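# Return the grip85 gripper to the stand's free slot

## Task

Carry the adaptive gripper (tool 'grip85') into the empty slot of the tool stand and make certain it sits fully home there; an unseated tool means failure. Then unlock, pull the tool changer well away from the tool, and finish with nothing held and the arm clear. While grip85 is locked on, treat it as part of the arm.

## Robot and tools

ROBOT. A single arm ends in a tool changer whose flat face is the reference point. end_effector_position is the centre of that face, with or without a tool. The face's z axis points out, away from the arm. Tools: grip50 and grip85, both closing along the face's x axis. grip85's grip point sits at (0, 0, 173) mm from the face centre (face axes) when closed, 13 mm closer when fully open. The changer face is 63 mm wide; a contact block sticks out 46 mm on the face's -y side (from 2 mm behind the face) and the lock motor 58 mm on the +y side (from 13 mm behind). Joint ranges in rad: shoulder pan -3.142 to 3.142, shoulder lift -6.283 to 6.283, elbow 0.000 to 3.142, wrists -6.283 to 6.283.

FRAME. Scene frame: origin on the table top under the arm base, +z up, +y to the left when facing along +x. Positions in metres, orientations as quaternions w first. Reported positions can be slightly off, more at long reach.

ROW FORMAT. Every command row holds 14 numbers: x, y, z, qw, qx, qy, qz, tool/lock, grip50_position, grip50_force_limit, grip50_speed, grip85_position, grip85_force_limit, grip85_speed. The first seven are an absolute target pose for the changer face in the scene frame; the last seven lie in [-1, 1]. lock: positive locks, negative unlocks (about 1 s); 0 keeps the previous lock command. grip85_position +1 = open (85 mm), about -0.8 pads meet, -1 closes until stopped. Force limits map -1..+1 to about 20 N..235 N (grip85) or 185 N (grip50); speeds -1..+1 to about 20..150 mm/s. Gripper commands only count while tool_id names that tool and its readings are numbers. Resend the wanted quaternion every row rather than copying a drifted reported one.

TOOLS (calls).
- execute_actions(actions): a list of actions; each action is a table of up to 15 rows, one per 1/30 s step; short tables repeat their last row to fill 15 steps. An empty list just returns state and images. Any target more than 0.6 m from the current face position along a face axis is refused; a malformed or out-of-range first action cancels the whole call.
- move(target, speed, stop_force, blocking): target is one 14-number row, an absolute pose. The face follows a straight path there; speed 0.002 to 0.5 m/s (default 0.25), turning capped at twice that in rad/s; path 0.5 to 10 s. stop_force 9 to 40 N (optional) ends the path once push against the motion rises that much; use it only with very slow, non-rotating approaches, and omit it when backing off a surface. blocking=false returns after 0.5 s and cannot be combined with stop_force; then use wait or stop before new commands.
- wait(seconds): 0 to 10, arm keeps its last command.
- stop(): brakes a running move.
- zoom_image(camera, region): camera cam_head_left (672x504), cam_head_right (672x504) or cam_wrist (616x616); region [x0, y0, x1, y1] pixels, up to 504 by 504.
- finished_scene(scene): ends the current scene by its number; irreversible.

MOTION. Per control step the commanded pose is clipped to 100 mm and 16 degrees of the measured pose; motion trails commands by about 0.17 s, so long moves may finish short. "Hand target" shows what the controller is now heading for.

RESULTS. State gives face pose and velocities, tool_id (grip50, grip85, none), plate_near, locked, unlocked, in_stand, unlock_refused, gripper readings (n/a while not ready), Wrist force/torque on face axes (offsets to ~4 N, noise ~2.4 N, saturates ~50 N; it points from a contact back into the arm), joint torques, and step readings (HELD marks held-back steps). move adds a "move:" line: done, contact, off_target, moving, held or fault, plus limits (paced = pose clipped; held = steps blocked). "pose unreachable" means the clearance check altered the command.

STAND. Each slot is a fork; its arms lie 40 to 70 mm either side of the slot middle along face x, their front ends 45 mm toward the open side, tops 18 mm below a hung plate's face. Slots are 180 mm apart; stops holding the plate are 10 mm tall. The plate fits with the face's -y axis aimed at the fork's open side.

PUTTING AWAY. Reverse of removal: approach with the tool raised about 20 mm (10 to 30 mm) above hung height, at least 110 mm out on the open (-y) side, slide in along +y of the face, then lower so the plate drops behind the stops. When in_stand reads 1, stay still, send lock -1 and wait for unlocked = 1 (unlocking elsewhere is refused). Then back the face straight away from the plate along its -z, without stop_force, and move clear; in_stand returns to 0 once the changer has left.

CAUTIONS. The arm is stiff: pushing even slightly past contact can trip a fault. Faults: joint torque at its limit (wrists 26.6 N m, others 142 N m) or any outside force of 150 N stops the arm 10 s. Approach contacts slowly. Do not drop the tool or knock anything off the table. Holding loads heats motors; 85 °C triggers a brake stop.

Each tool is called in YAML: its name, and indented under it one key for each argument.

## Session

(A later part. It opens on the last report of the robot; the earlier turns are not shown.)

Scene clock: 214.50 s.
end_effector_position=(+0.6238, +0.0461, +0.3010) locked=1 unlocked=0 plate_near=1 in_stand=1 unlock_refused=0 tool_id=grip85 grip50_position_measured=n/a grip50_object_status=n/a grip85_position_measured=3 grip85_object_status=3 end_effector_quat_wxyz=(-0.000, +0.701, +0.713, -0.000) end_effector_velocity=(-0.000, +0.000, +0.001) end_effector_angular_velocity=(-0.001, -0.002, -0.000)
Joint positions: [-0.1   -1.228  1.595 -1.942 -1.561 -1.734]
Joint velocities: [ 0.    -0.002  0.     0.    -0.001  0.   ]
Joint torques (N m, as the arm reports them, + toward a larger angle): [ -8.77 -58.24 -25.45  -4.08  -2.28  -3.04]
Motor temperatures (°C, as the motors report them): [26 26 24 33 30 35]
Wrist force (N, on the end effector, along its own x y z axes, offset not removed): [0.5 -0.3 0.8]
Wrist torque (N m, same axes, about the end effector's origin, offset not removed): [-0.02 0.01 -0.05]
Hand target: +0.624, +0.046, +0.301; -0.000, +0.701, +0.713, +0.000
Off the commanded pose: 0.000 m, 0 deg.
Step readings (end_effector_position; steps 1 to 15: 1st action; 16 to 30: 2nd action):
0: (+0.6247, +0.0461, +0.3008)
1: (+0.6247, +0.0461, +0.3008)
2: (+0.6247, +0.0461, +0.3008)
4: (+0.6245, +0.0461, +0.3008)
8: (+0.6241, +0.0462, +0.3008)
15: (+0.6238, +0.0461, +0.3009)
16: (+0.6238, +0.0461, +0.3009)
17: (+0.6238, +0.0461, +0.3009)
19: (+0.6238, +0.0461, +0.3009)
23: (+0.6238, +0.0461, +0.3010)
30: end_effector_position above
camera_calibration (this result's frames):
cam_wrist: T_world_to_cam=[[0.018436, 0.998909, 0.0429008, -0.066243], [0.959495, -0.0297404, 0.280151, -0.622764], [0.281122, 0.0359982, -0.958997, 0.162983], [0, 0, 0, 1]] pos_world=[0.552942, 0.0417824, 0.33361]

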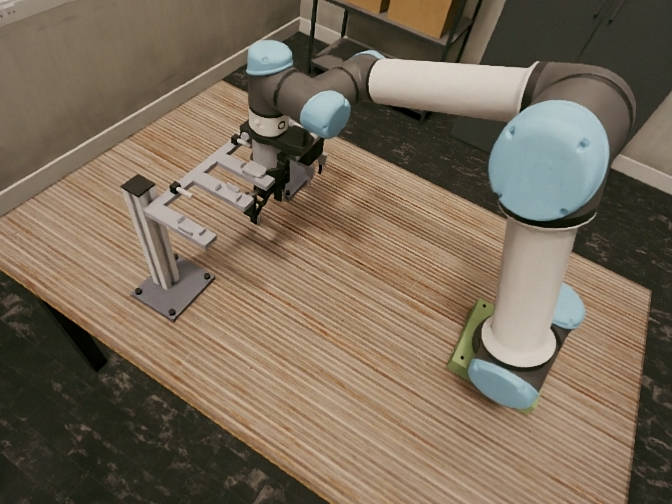

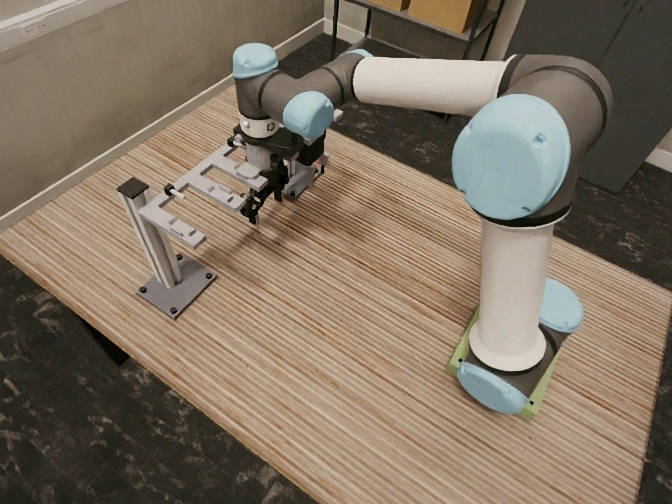

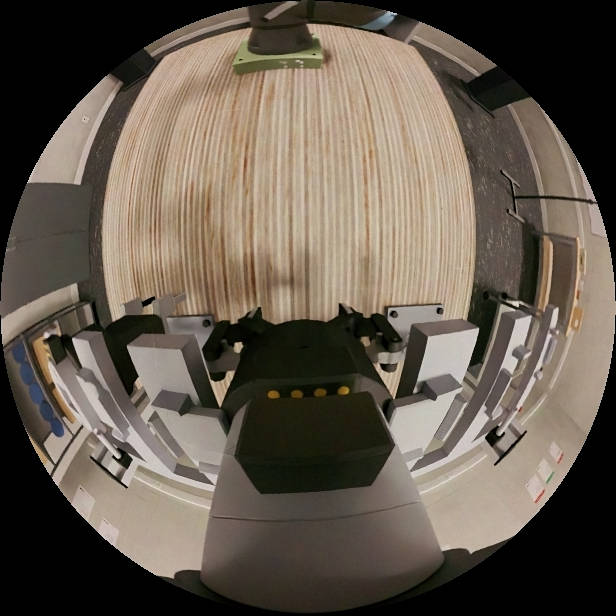

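move:
  target: [0.6238,0.0461,0.321,0,0.7015,0.7127,0,0,1,0,0,1,0,0]
  speed: 0.05

move:
  target: [0.495,0.044,0.321,0,0.7015,0.7127,0,0,1,0,0,1,0,0]
  speed: 0.15

move:
  target: [0.492,0.224,0.321,0,0.7015,0.7127,0,0,1,0,0,1,0,0]
  speed: 0.2

move:
  target: [0.56,0.225,0.321,0,0.7015,0.7127,0,0,1,0,0,1,0,0]
  speed: 0.08

zoom_image:
  camera: "cam_wrist"
  region: [130, 280, 490, 460]

Scene clock: 223.83 s.
end_effector_position=(+0.6238, +0.0461, +0.3208) locked=1 unlocked=0 plate_near=1 in_stand=0 unlock_refused=0 tool_id=grip85 grip50_position_measured=n/a grip50_object_status=n/a grip85_position_measured=3 grip85_object_status=3 end_effector_quat_wxyz=(+0.000, +0.701, +0.713, +0.000) end_effector_velocity=(-0.001, +0.000, +0.001) end_effector_angular_velocity=(+0.000, +0.001, +0.001)
Joint positions: [-0.1   -1.244  1.564 -1.894 -1.561 -1.735]
Joint velocities: [ 0.    -0.002 -0.002  0.005 -0.    -0.   ]
Joint torques (N m, as the arm reports them, + toward a larger angle): [ -8.04 -56.46 -42.48  -3.38   0.63  -2.85]
Motor temperatures (°C, as the motors report them): [26 26 24 33 30 35]
Wrist force (N, on the end effector, along its own x y z axes, offset not removed): [-1.3 4.1 3.0]
Wrist torque (N m, same axes, about the end effector's origin, offset not removed): [0.22 0.18 -0.10]
Hand target: +0.624, +0.046, +0.321; +0.000, +0.701, +0.713, +0.000
Off the commanded pose: 0.000 m, 0 deg.
move: done
camera_calibration (this result's frames):
cam_wrist: T_world_to_cam=[[0.0184307, 0.99891, 0.0428889, -0.0670833], [0.959472, -0.0297349, 0.280231, -0.628343], [0.281201, 0.0359858, -0.958974, 0.181916], [0, 0, 0, 1]] pos_world=[0.552959, 0.0417801, 0.353411]

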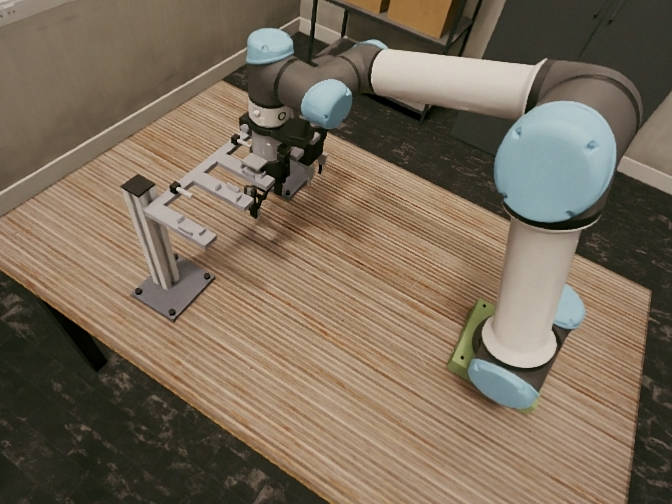

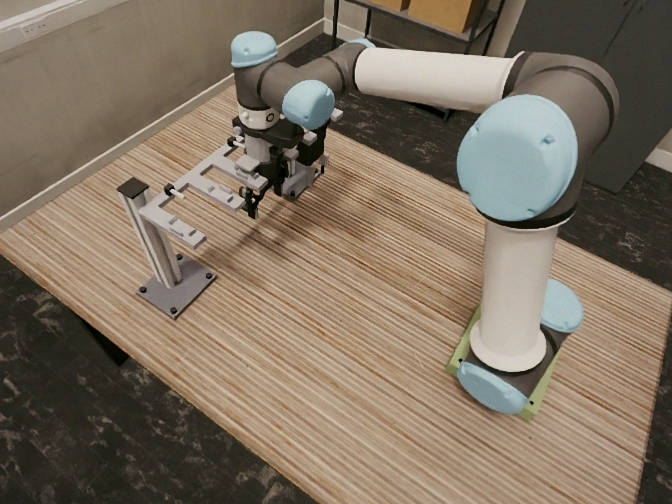

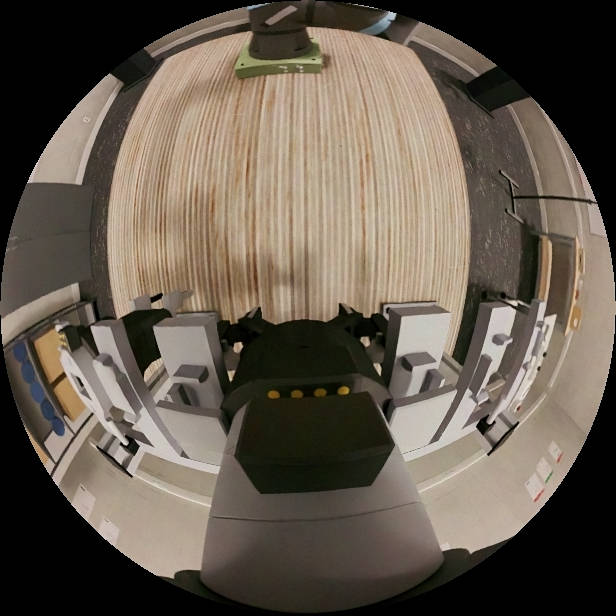

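Scene clock: 225.23 s.
end_effector_position=(+0.4952, +0.0439, +0.3209) locked=1 unlocked=0 plate_near=1 in_stand=0 unlock_refused=0 tool_id=grip85 grip50_position_measured=n/a grip50_object_status=n/a grip85_position_measured=3 grip85_object_status=3 end_effector_quat_wxyz=(+0.000, +0.701, +0.713, +0.000) end_effector_velocity=(-0.002, -0.000, -0.001) end_effector_angular_velocity=(+0.001, +0.001, -0.000)
Joint positions: [-0.144 -1.542  1.923 -1.956 -1.561 -1.779]
Joint velocities: [-0.001 -0.003  0.005 -0.001  0.001 -0.001]
Joint torques (N m, as the arm reports them, + toward a larger angle): [ -8.14 -41.61 -25.23  -4.18   2.72  -2.98]
Motor temperatures (°C, as the motors report them): [26 26 24 33 30 35]
Wrist force (N, on the end effector, along its own x y z axes, offset not removed): [-0.6 2.1 1.4]
Wrist torque (N m, same axes, about the end effector's origin, offset not removed): [0.21 0.12 0.00]
Hand target: +0.495, +0.044, +0.321; +0.000, +0.701, +0.713, +0.000
Off the commanded pose: 0.000 m, 0 deg.
move: done
camera_calibration (this result's frames):
cam_wrist: T_world_to_cam=[[0.0184331, 0.998912, 0.0428473, -0.0624666], [0.959446, -0.0297288, 0.280319, -0.505065], [0.281288, 0.0359426, -0.95895, 0.218225], [0, 0, 0, 1]] pos_world=[0.42435, 0.03954, 0.353523]

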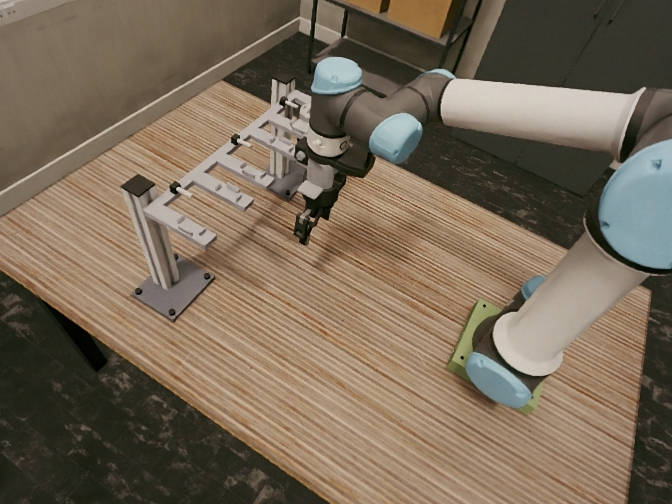

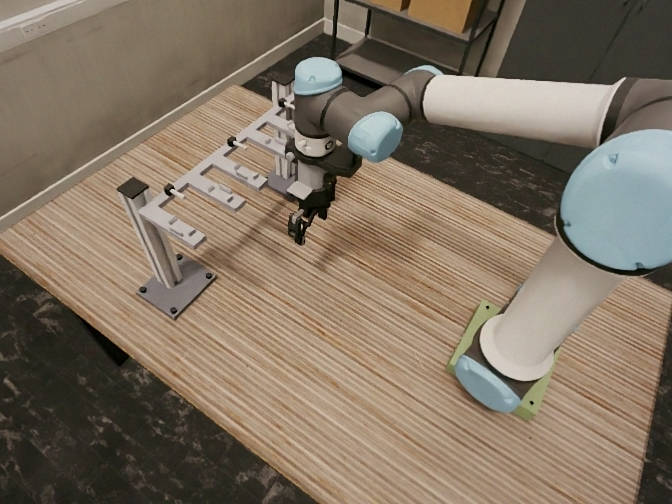

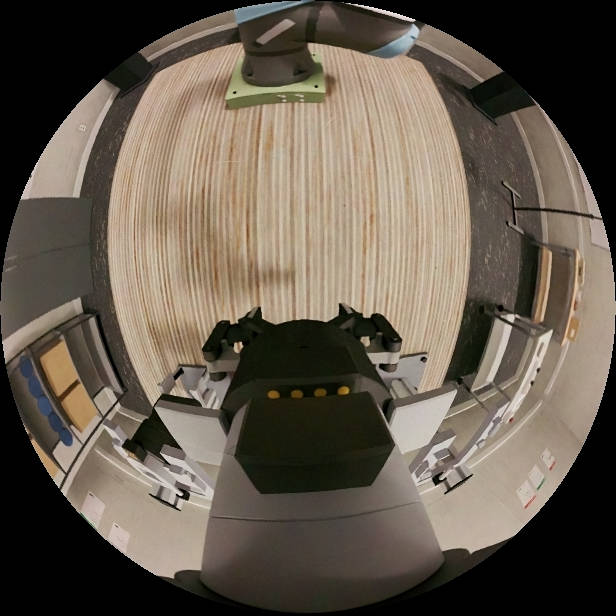

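Scene clock: 226.70 s.
end_effector_position=(+0.4917, +0.2236, +0.3210) locked=1 unlocked=0 plate_near=1 in_stand=0 unlock_refused=0 tool_id=grip85 grip50_position_measured=n/a grip50_object_status=n/a grip85_position_measured=3 grip85_object_status=3 end_effector_quat_wxyz=(-0.000, +0.701, +0.713, -0.000) end_effector_velocity=(-0.000, +0.002, +0.000) end_effector_angular_velocity=(-0.000, +0.001, -0.000)
Joint positions: [ 0.219 -1.444  1.812 -1.946 -1.562 -1.416]
Joint velocities: [ 0.005  0.001 -0.003  0.002 -0.     0.005]
Joint torques (N m, as the arm reports them, + toward a larger angle): [  4.62 -28.33 -41.88  -3.1   -2.3    2.51]
Motor temperatures (°C, as the motors report them): [26 26 24 33 30 35]
Wrist force (N, on the end effector, along its own x y z axes, offset not removed): [-0.4 1.5 -0.3]
Wrist torque (N m, same axes, about the end effector's origin, offset not removed): [-0.08 0.19 -0.13]
Hand target: +0.492, +0.224, +0.321; -0.000, +0.701, +0.713, -0.000
Off the commanded pose: 0.000 m, 0 deg.
move: done
camera_calibration (this result's frames):
cam_wrist: T_world_to_cam=[[0.0184077, 0.998901, 0.0430957, -0.242068], [0.959576, -0.0297576, 0.279874, -0.496273], [0.280849, 0.0362018, -0.959069, 0.213079], [0, 0, 0, 1]] pos_world=[0.420825, 0.21932, 0.353684]

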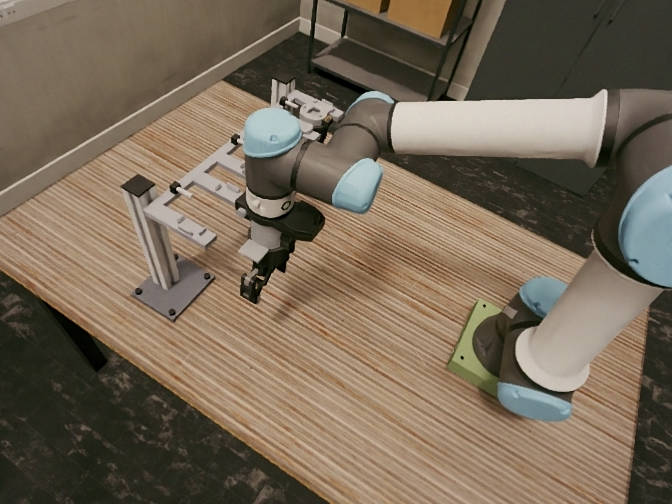

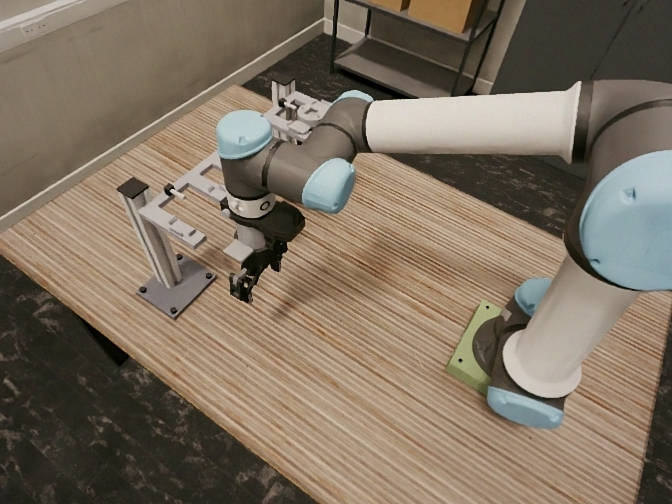

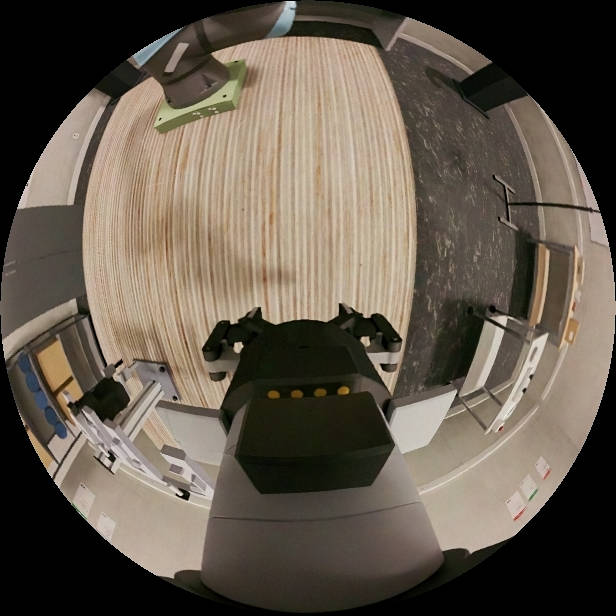

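Scene clock: 228.00 s.
end_effector_position=(+0.5598, +0.2251, +0.3210) locked=1 unlocked=0 plate_near=1 in_stand=0 unlock_refused=0 tool_id=grip85 grip50_position_measured=n/a grip50_object_status=n/a grip85_position_measured=3 grip85_object_status=3 end_effector_quat_wxyz=(+0.000, +0.701, +0.713, +0.000) end_effector_velocity=(+0.002, +0.000, +0.000) end_effector_angular_velocity=(-0.000, +0.001, -0.000)
Joint positions: [ 0.202 -1.298  1.632 -1.912 -1.563 -1.433]
Joint velocities: [ 0.     0.004 -0.006  0.002 -0.     0.   ]
Joint torques (N m, as the arm reports them, + toward a larger angle): [ -7.85 -36.44 -40.91  -3.22  -2.63  -3.08]
Motor temperatures (°C, as the motors report them): [26 26 24 33 30 35]
Wrist force (N, on the end effector, along its own x y z axes, offset not removed): [1.0 2.7 0.4]
Wrist torque (N m, same axes, about the end effector's origin, offset not removed): [0.19 0.08 -0.04]
Hand target: +0.560, +0.225, +0.321; +0.000, +0.701, +0.713, +0.000
Off the commanded pose: 0.000 m, 0 deg.
move: done
camera_calibration (this result's frames):
cam_wrist: T_world_to_cam=[[0.018427, 0.998909, 0.0429049, -0.244713], [0.959461, -0.0297372, 0.280267, -0.561686], [0.281237, 0.0360011, -0.958963, 0.193685], [0, 0, 0, 1]] pos_world=[0.488954, 0.22077, 0.353658]

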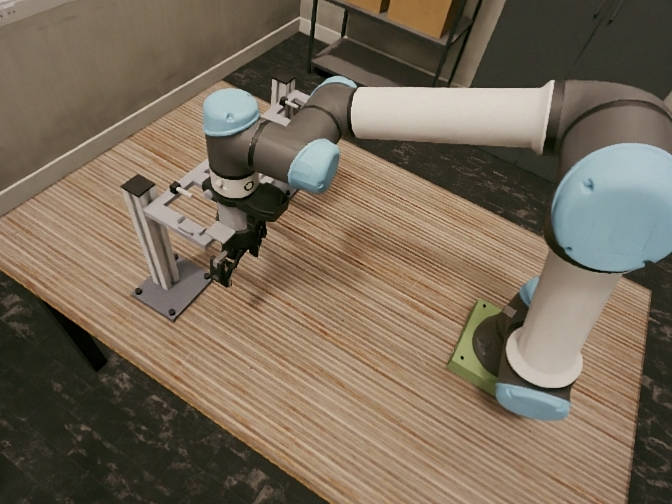

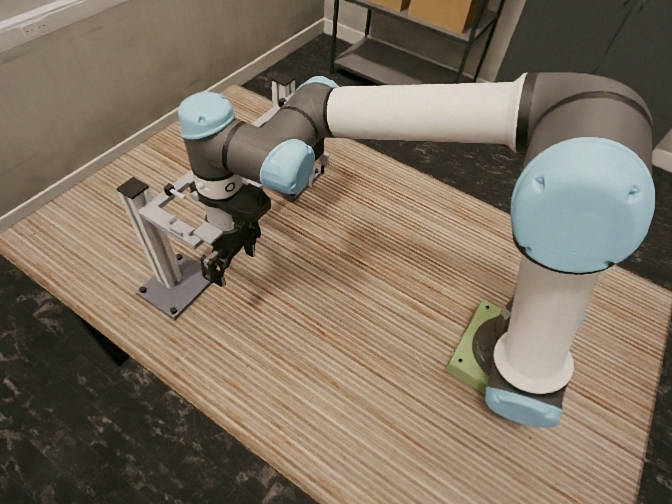

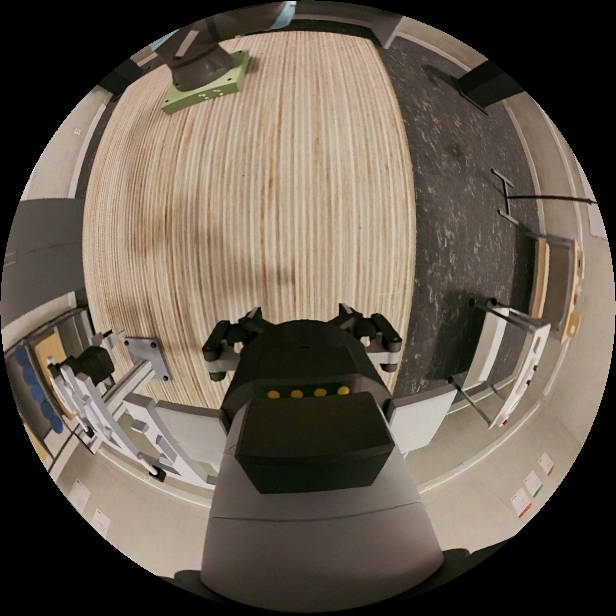

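Region (130, 280, 490, 460) of cam_wrist's 616x616 image, scaled by 1.400, with more detail than that image has.

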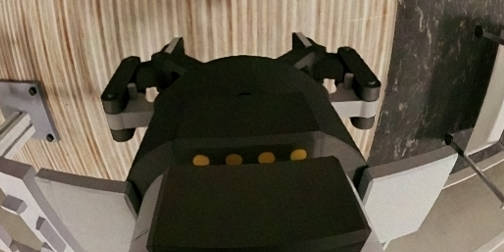

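move:
  target: [0.621,0.226,0.321,0,0.7015,0.7127,0,0,1,0,0,1,0,0]
  speed: 0.02
  stop_force: 12

zoom_image:
  camera: "cam_wrist"
  region: [100, 290, 510, 490]

zoom_image:
  camera: "cam_head_left"
  region: [140, 160, 280, 270]

Scene clock: 237.17 s.
end_effector_position=(+0.6208, +0.2261, +0.3210) locked=1 unlocked=0 plate_near=1 in_stand=0 unlock_refused=0 tool_id=grip85 grip50_position_measured=n/a grip50_object_status=n/a grip85_position_measured=3 grip85_object_status=3 end_effector_quat_wxyz=(+0.000, +0.701, +0.713, +0.000) end_effector_velocity=(+0.003, +0.000, +0.001) end_effector_angular_velocity=(+0.001, -0.003, +0.000)
Joint positions: [ 0.189 -1.167  1.45  -1.861 -1.562 -1.446]
Joint velocities: [-0.     0.005 -0.008  0.001  0.001 -0.   ]
Joint torques (N m, as the arm reports them, + toward a larger angle): [ -8.26 -42.49 -41.15  -3.21   2.53  -2.79]
Motor temperatures (°C, as the motors report them): [26 26 24 33 30 35]
Wrist force (N, on the end effector, along its own x y z axes, offset not removed): [-1.0 1.8 -0.2]
Wrist torque (N m, same axes, about the end effector's origin, offset not removed): [0.14 0.20 -0.04]
Hand target: +0.621, +0.226, +0.321; +0.000, +0.701, +0.713, +0.000
Off the commanded pose: 0.000 m, 0 deg.
move: done
camera_calibration (this result's frames):
cam_wrist: T_world_to_cam=[[0.0184297, 0.998909, 0.0429027, -0.246835], [0.959466, -0.0297386, 0.280249, -0.620195], [0.28122, 0.0359988, -0.958968, 0.176496], [0, 0, 0, 1]] pos_world=[0.549972, 0.221768, 0.353653]

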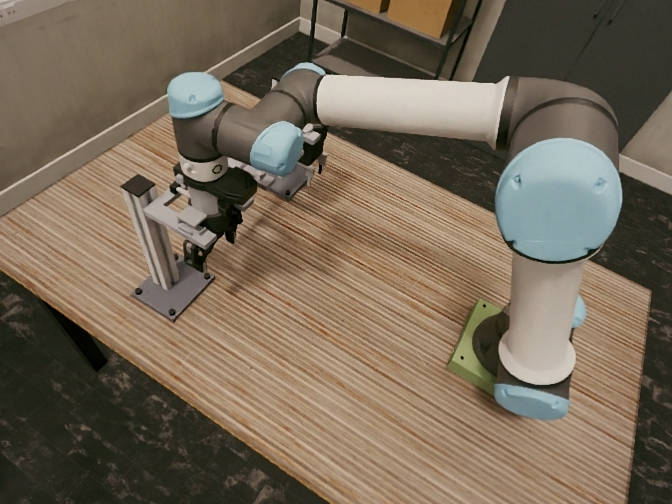

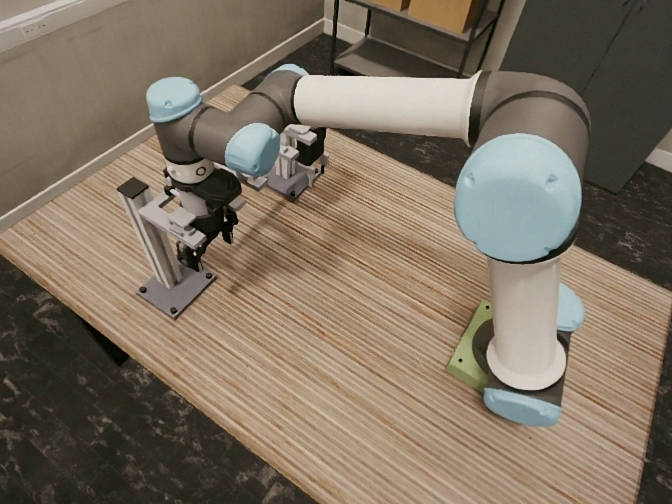

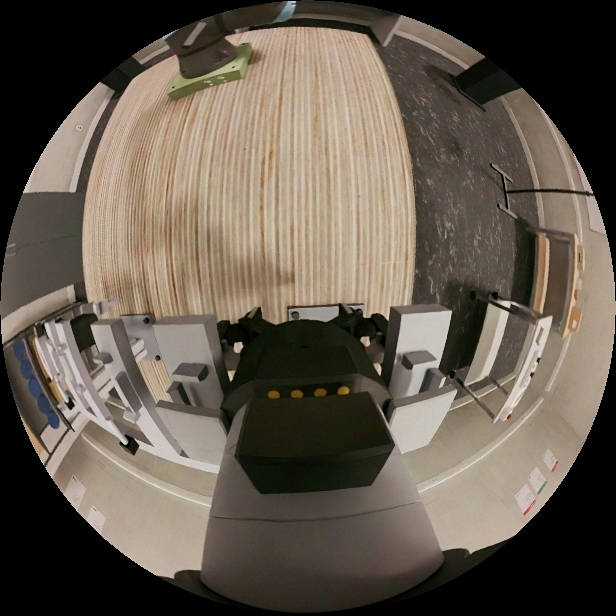

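Region (100, 290, 510, 490) of cam_wrist's 616x616 image, scaled by 1.229, with more detail than that image has; it fills the top 246 rows of this view, and the rest is white.

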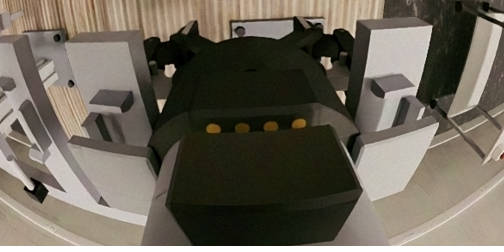

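Region (140, 160, 280, 270) of cam_head_left's 672x504 image, scaled by 3.600, with more detail than that image has; it fills the top 396 rows of this view, and the rest is white.

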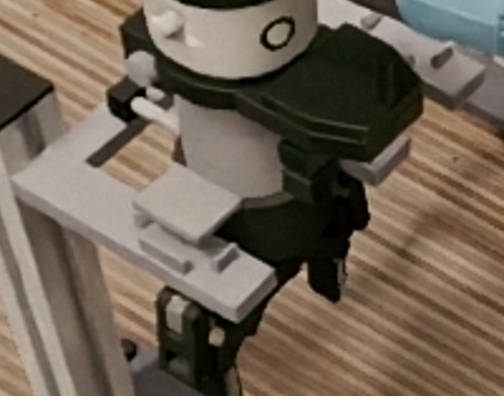

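move:
  target: [0.6215,0.2262,0.295,0,0.7015,0.7127,0,0,1,0,0,1,0,0]
  speed: 0.005
  stop_force: 12

zoom_image:
  camera: "cam_head_left"
  region: [140, 160, 280, 270]

Scene clock: 245.60 s.
end_effector_position=(+0.6214, +0.2262, +0.3008) locked=1 unlocked=0 plate_near=1 in_stand=1 unlock_refused=0 tool_id=grip85 grip50_position_measured=n/a grip50_object_status=n/a grip85_position_measured=3 grip85_object_status=3 end_effector_quat_wxyz=(+0.000, +0.701, +0.713, +0.000) end_effector_velocity=(-0.000, -0.000, +0.000) end_effector_angular_velocity=(-0.001, +0.003, +0.000)
Joint positions: [ 0.189 -1.151  1.481 -1.908 -1.562 -1.446]
Joint velocities: [ 0.     0.001 -0.002  0.005 -0.    -0.   ]
Joint torques (N m, as the arm reports them, + toward a larger angle): [  7.45 -38.33 -34.41  -2.23   0.34   2.72]
Motor temperatures (°C, as the motors report them): [26 26 24 33 30 35]
Wrist force (N, on the end effector, along its own x y z axes, offset not removed): [-7.5 -12.1 -25.1]
Wrist torque (N m, same axes, about the end effector's origin, offset not removed): [-0.02 1.51 -0.62]
Hand target: +0.621, +0.226, +0.301; +0.000, +0.701, +0.713, +0.000
Off the commanded pose: 0.006 m, 0 deg.
move: contact
camera_calibration (this result's frames):
cam_wrist: T_world_to_cam=[[0.018421, 0.998909, 0.0429016, -0.24606], [0.959473, -0.0297291, 0.28023, -0.615043], [0.281199, 0.0360008, -0.958974, 0.156949], [0, 0, 0, 1]] pos_world=[0.550516, 0.221856, 0.333419]

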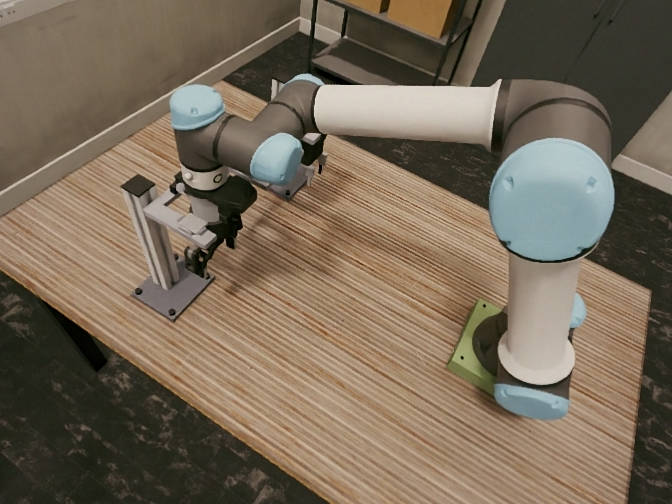

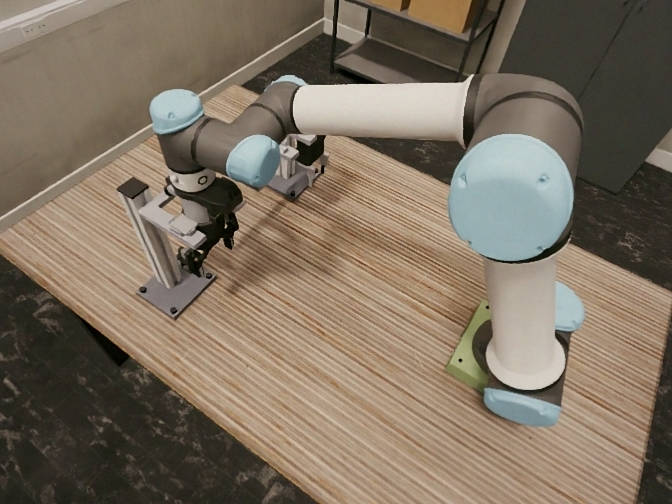

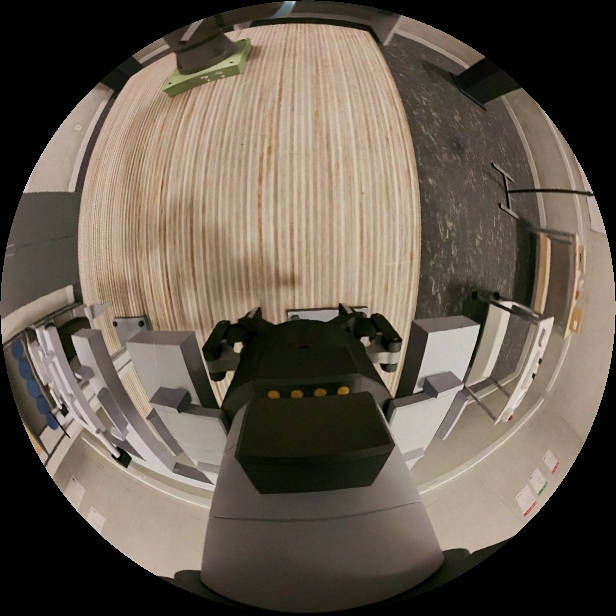

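Region (140, 160, 280, 270) of cam_head_left's 672x504 image, scaled by 3.600, with more detail than that image has; it fills the top 396 rows of this view, and the rest is white.

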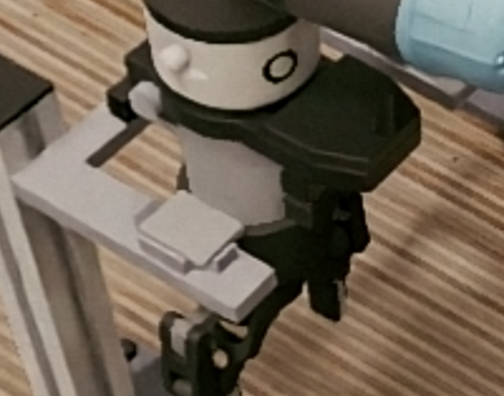

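execute_actions:
  actions:
    - [[0.6207,0.2257,0.3008,0,0.7015,0.7127,0,0,1,0,0,1,0,0]]
    - [[0.6207,0.2257,0.3008,0,0.7015,0.7127,0,0,1,0,0,1,0,0]]

execute_actions:
  actions:
    - [[0.6207,0.2257,0.3008,0,0.7015,0.7127,0,-1,1,0,0,1,0,0]]
    - [[0.6207,0.2257,0.3008,0,0.7015,0.7127,0,-1,1,0,0,1,0,0]]
    - [[0.6207,0.2257,0.3008,0,0.7015,0.7127,0,-1,1,0,0,1,0,0]]

Scene clock: 251.50 s.
end_effector_position=(+0.6207, +0.2257, +0.3008) locked=1 unlocked=0 plate_near=1 in_stand=1 unlock_refused=0 tool_id=grip85 grip50_position_measured=n/a grip50_object_status=n/a grip85_position_measured=3 grip85_object_status=3 end_effector_quat_wxyz=(+0.000, +0.701, +0.713, +0.000) end_effector_velocity=(-0.000, -0.000, +0.000) end_effector_angular_velocity=(-0.000, +0.001, +0.001)
Joint positions: [ 0.188 -1.152  1.483 -1.909 -1.562 -1.447]
Joint velocities: [-0.    -0.    -0.001  0.002 -0.    -0.001]
Joint torques (N m, as the arm reports them, + toward a larger angle): [ -9.34 -49.46 -16.74  -2.87   0.64  -2.91]
Motor temperatures (°C, as the motors report them): [26 26 24 33 30 35]
Wrist force (N, on the end effector, along its own x y z axes, offset not removed): [1.2 6.5 -16.2]
Wrist torque (N m, same axes, about the end effector's origin, offset not removed): [-0.24 1.14 0.03]
Hand target: +0.621, +0.226, +0.301; +0.000, +0.701, +0.713, +0.000
Off the commanded pose: 0.000 m, 0 deg.
Step readings (end_effector_position; steps 1 to 15: 1st action; 16 to 30: 2nd action):
0: (+0.6214, +0.2262, +0.3010)
1: (+0.6214, +0.2262, +0.3010)
2: (+0.6213, +0.2262, +0.3011)
4: (+0.6211, +0.2260, +0.3010)
8: (+0.6208, +0.2258, +0.3009)
15: (+0.6207, +0.2257, +0.3009)
16: (+0.6207, +0.2257, +0.3008)
17: (+0.6207, +0.2257, +0.3008)
19: (+0.6207, +0.2257, +0.3008)
23: (+0.6207, +0.2257, +0.3008)
30: end_effector_position above
camera_calibration (this result's frames):
cam_wrist: T_world_to_cam=[[0.0184284, 0.998909, 0.0429036, -0.24558], [0.959462, -0.0297382, 0.280266, -0.614429], [0.281236, 0.0359995, -0.958963, 0.157156], [0, 0, 0, 1]] pos_world=[0.549849, 0.221383, 0.333446]

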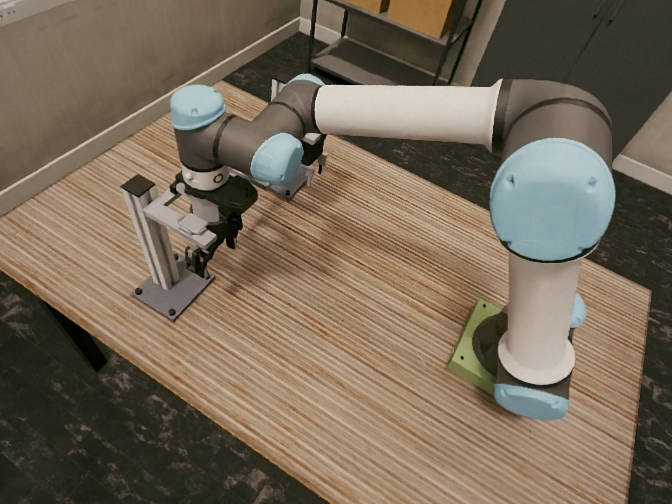

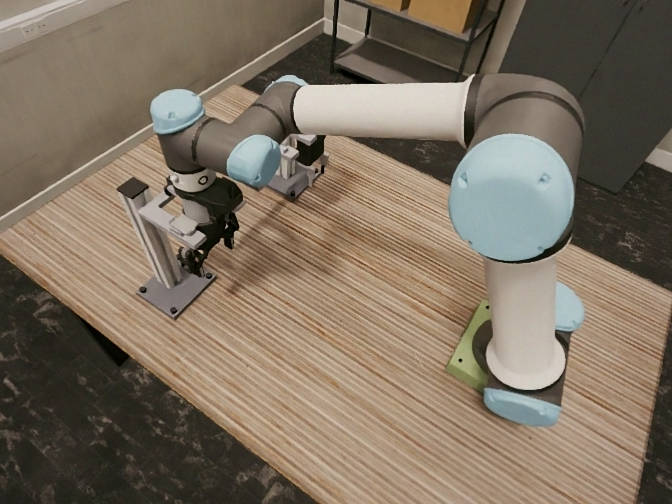

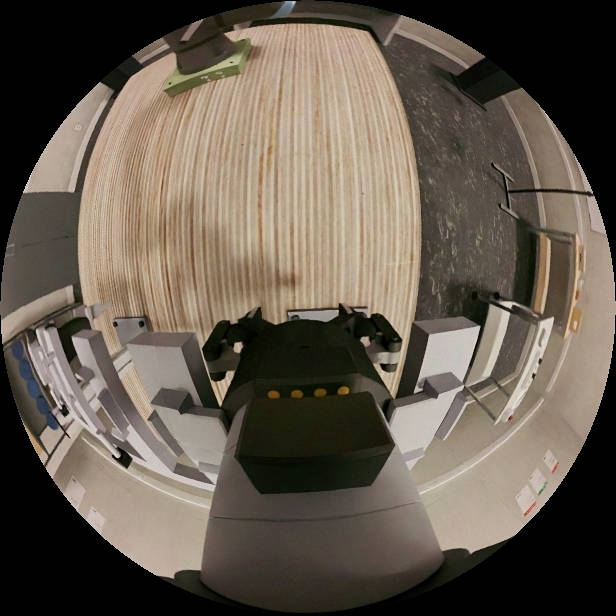

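Scene clock: 253.00 s.
end_effector_position=(+0.6207, +0.2257, +0.3008) locked=0 unlocked=1 plate_near=1 in_stand=1 unlock_refused=0 tool_id=none grip50_position_measured=n/a grip50_object_status=n/a grip85_position_measured=n/a grip85_object_status=n/a end_effector_quat_wxyz=(+0.000, +0.701, +0.713, +0.000) end_effector_velocity=(+0.000, -0.000, -0.000) end_effector_angular_velocity=(-0.000, +0.000, +0.000)
Joint positions: [ 0.188 -1.152  1.483 -1.909 -1.562 -1.447]
Joint velocities: [-0.001  0.001 -0.001  0.     0.    -0.001]
Joint torques (N m, as the arm reports them, + toward a larger angle): [ -4.91 -31.4  -32.16  -2.32   0.98   0.23]
Motor temperatures (°C, as the motors report them): [26 26 24 33 30 35]
Wrist force (N, on the end effector, along its own x y z axes, offset not removed): [-0.6 0.0 -2.3]
Wrist torque (N m, same axes, about the end effector's origin, offset not removed): [-0.11 0.24 -0.17]
Hand target: +0.621, +0.226, +0.301; -0.000, +0.701, +0.713, -0.000
Off the commanded pose: 0.000 m, 0 deg.
Step readings (end_effector_position; steps 1 to 15: 1st action; 16 to 30: 2nd action; 31 to 45: 3rd action):
0: (+0.6207, +0.2257, +0.3008)
1: (+0.6207, +0.2257, +0.3008)
2: (+0.6207, +0.2257, +0.3008)
4: (+0.6207, +0.2257, +0.3008)
8: (+0.6207, +0.2257, +0.3008)
15: (+0.6207, +0.2257, +0.3008)
16: (+0.6207, +0.2257, +0.3008)
17: (+0.6207, +0.2257, +0.3008)
19: (+0.6207, +0.2257, +0.3008)
23: (+0.6207, +0.2257, +0.3008)
30: (+0.6207, +0.2257, +0.3008)
31: (+0.6207, +0.2257, +0.3008)
32: (+0.6207, +0.2257, +0.3008)
34: (+0.6207, +0.2257, +0.3008)
38: (+0.6207, +0.2257, +0.3008)
45: end_effector_position above
camera_calibration (this result's frames):
cam_wrist: T_world_to_cam=[[0.0184137, 0.99891, 0.0428973, -0.245562], [0.959473, -0.0297209, 0.280229, -0.614424], [0.281199, 0.0359988, -0.958974, 0.157177], [0, 0, 0, 1]] pos_world=[0.549847, 0.221375, 0.333442]

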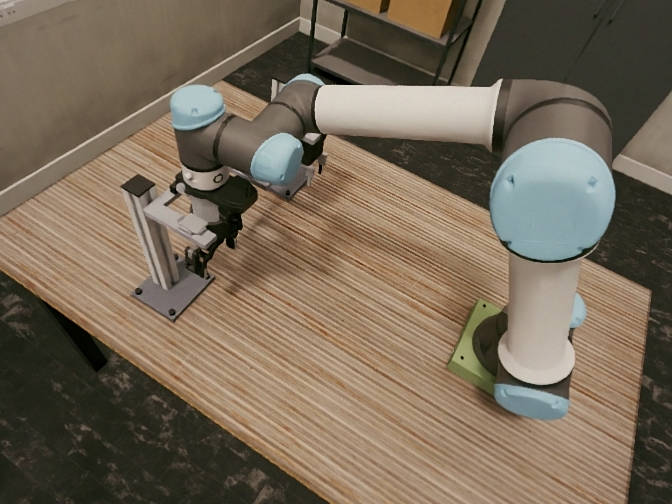

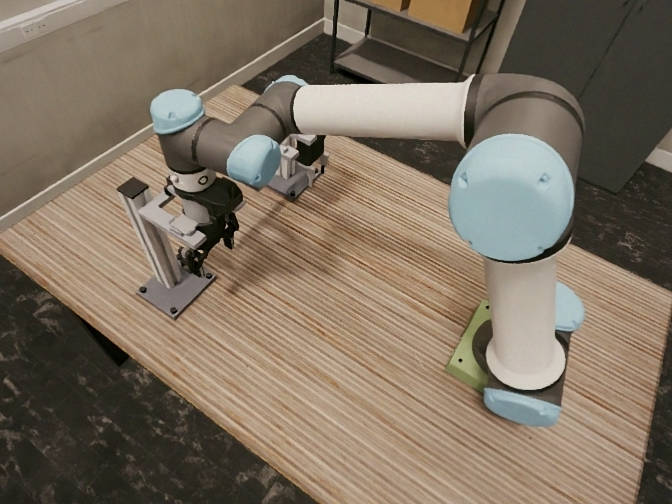

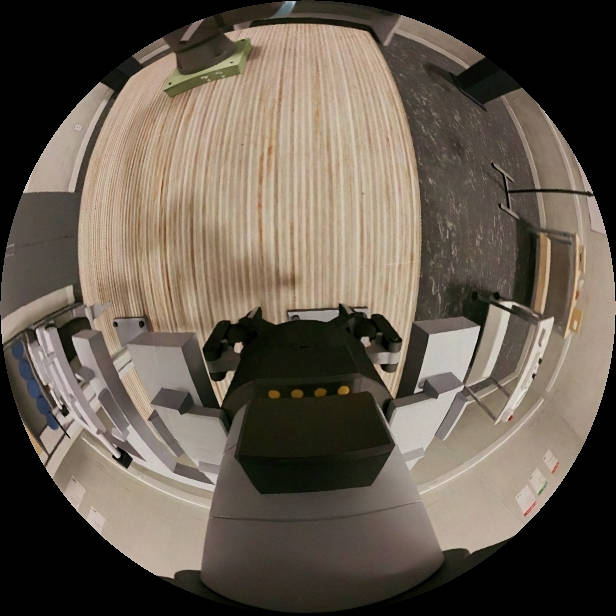

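move:
  target: [0.6207,0.2257,0.325,0,0.7015,0.7127,0,-1,1,0,0,1,0,0]
  speed: 0.04

move:
  target: [0.56,0.2257,0.47,0,0.7015,0.7127,0,-1,1,0,0,1,0,0]
  speed: 0.3

zoom_image:
  camera: "cam_wrist"
  region: [200, 280, 440, 440]

Scene clock: 258.10 s.
end_effector_position=(+0.6207, +0.2257, +0.3248) locked=0 unlocked=1 plate_near=0 in_stand=0 unlock_refused=0 tool_id=none grip50_position_measured=n/a grip50_object_status=n/a grip85_position_measured=n/a grip85_object_status=n/a end_effector_quat_wxyz=(+0.000, +0.701, +0.713, +0.000) end_effector_velocity=(+0.000, -0.000, +0.002) end_effector_angular_velocity=(+0.000, -0.000, +0.000)
Joint positions: [ 0.188 -1.17   1.445 -1.852 -1.562 -1.447]
Joint velocities: [-0.    -0.001 -0.003  0.005 -0.    -0.001]
Joint torques (N m, as the arm reports them, + toward a larger angle): [ -9.18 -54.56 -34.52  -1.51   2.47  -2.88]
Motor temperatures (°C, as the motors report them): [26 26 25 33 30 35]
Wrist force (N, on the end effector, along its own x y z axes, offset not removed): [-1.4 0.7 0.8]
Wrist torque (N m, same axes, about the end effector's origin, offset not removed): [0.09 0.09 -0.11]
Hand target: +0.621, +0.226, +0.325; +0.000, +0.701, +0.713, +0.000
Off the commanded pose: 0.000 m, 0 deg.
move: done
camera_calibration (this result's frames):
cam_wrist: T_world_to_cam=[[0.0184296, 0.99891, 0.042896, -0.246608], [0.959471, -0.029736, 0.280233, -0.621153], [0.281203, 0.0359929, -0.958973, 0.180161], [0, 0, 0, 1]] pos_world=[0.549862, 0.221384, 0.357416]

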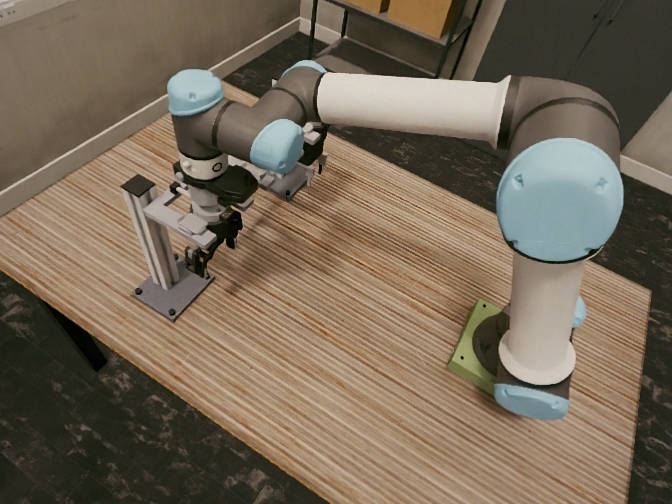

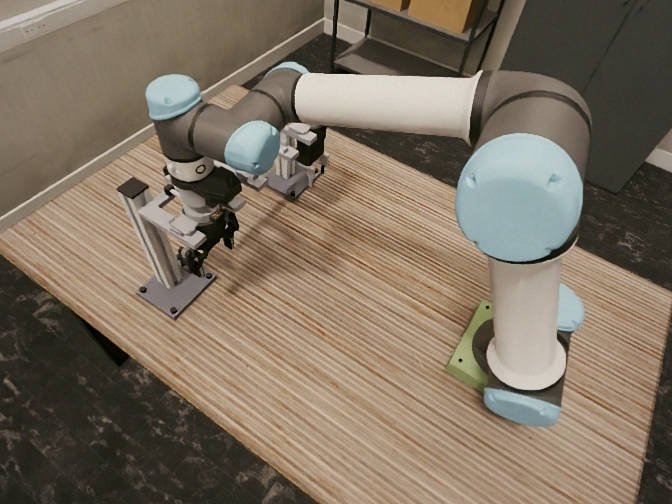

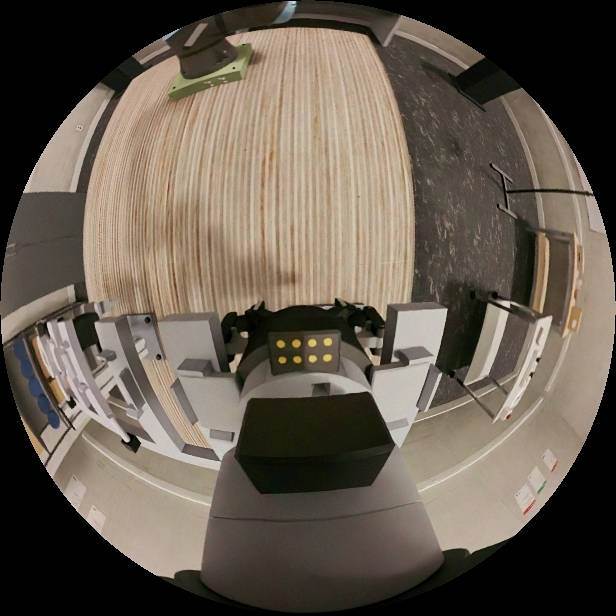

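Scene clock: 259.27 s.
end_effector_position=(+0.5602, +0.2256, +0.4697) locked=0 unlocked=1 plate_near=0 in_stand=0 unlock_refused=0 tool_id=none grip50_position_measured=n/a grip50_object_status=n/a grip85_position_measured=n/a grip85_object_status=n/a end_effector_quat_wxyz=(-0.000, +0.701, +0.713, +0.000) end_effector_velocity=(-0.001, +0.000, +0.004) end_effector_angular_velocity=(-0.000, -0.002, -0.000)
Joint positions: [ 0.2   -1.352  1.315 -1.541 -1.562 -1.435]
Joint velocities: [ 0.001 -0.003 -0.004  0.005 -0.     0.001]
Joint torques (N m, as the arm reports them, + toward a larger angle): [  8.23 -47.47 -36.16  -1.89  -2.63   2.5 ]
Motor temperatures (°C, as the motors report them): [26 26 25 33 30 35]
Wrist force (N, on the end effector, along its own x y z axes, offset not removed): [-2.4 1.0 3.7]
Wrist torque (N m, same axes, about the end effector's origin, offset not removed): [0.06 0.26 -0.16]
Hand target: +0.560, +0.226, +0.470; -0.000, +0.701, +0.713, -0.000
Off the commanded pose: 0.000 m, 0 deg.
move: done
camera_calibration (this result's frames):
cam_wrist: T_world_to_cam=[[0.0184303, 0.998907, 0.0429537, -0.251672], [0.959467, -0.0297534, 0.280246, -0.603681], [0.281218, 0.0360476, -0.958967, 0.336175], [0, 0, 0, 1]] pos_world=[0.489312, 0.221317, 0.50237]

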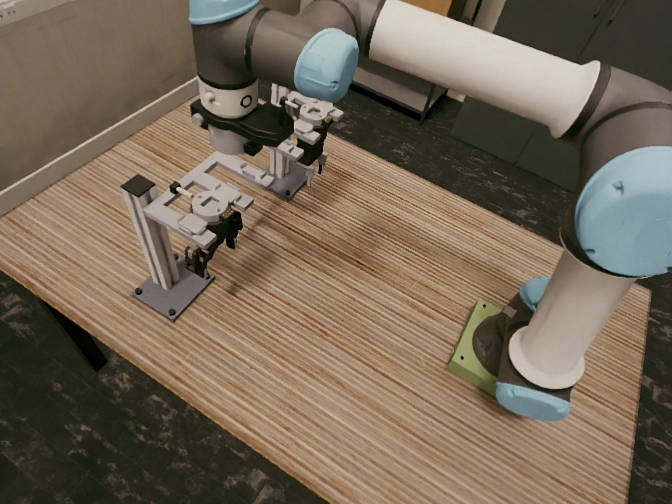

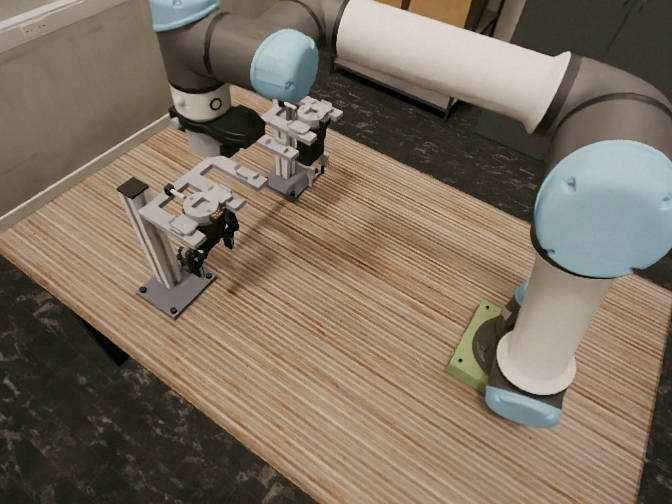

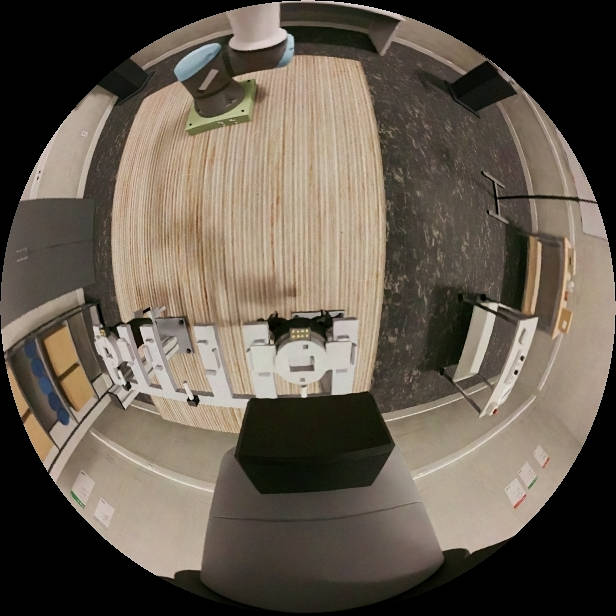

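Region (200, 280, 440, 440) of cam_wrist's 616x616 image, scaled by 2.100, with more detail than that image has.

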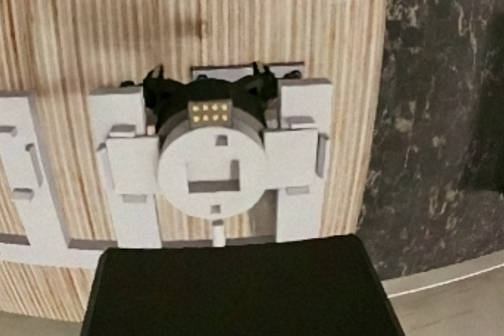

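Seated.

finished_scene:
  scene: 1

The scene is finished: the task was done.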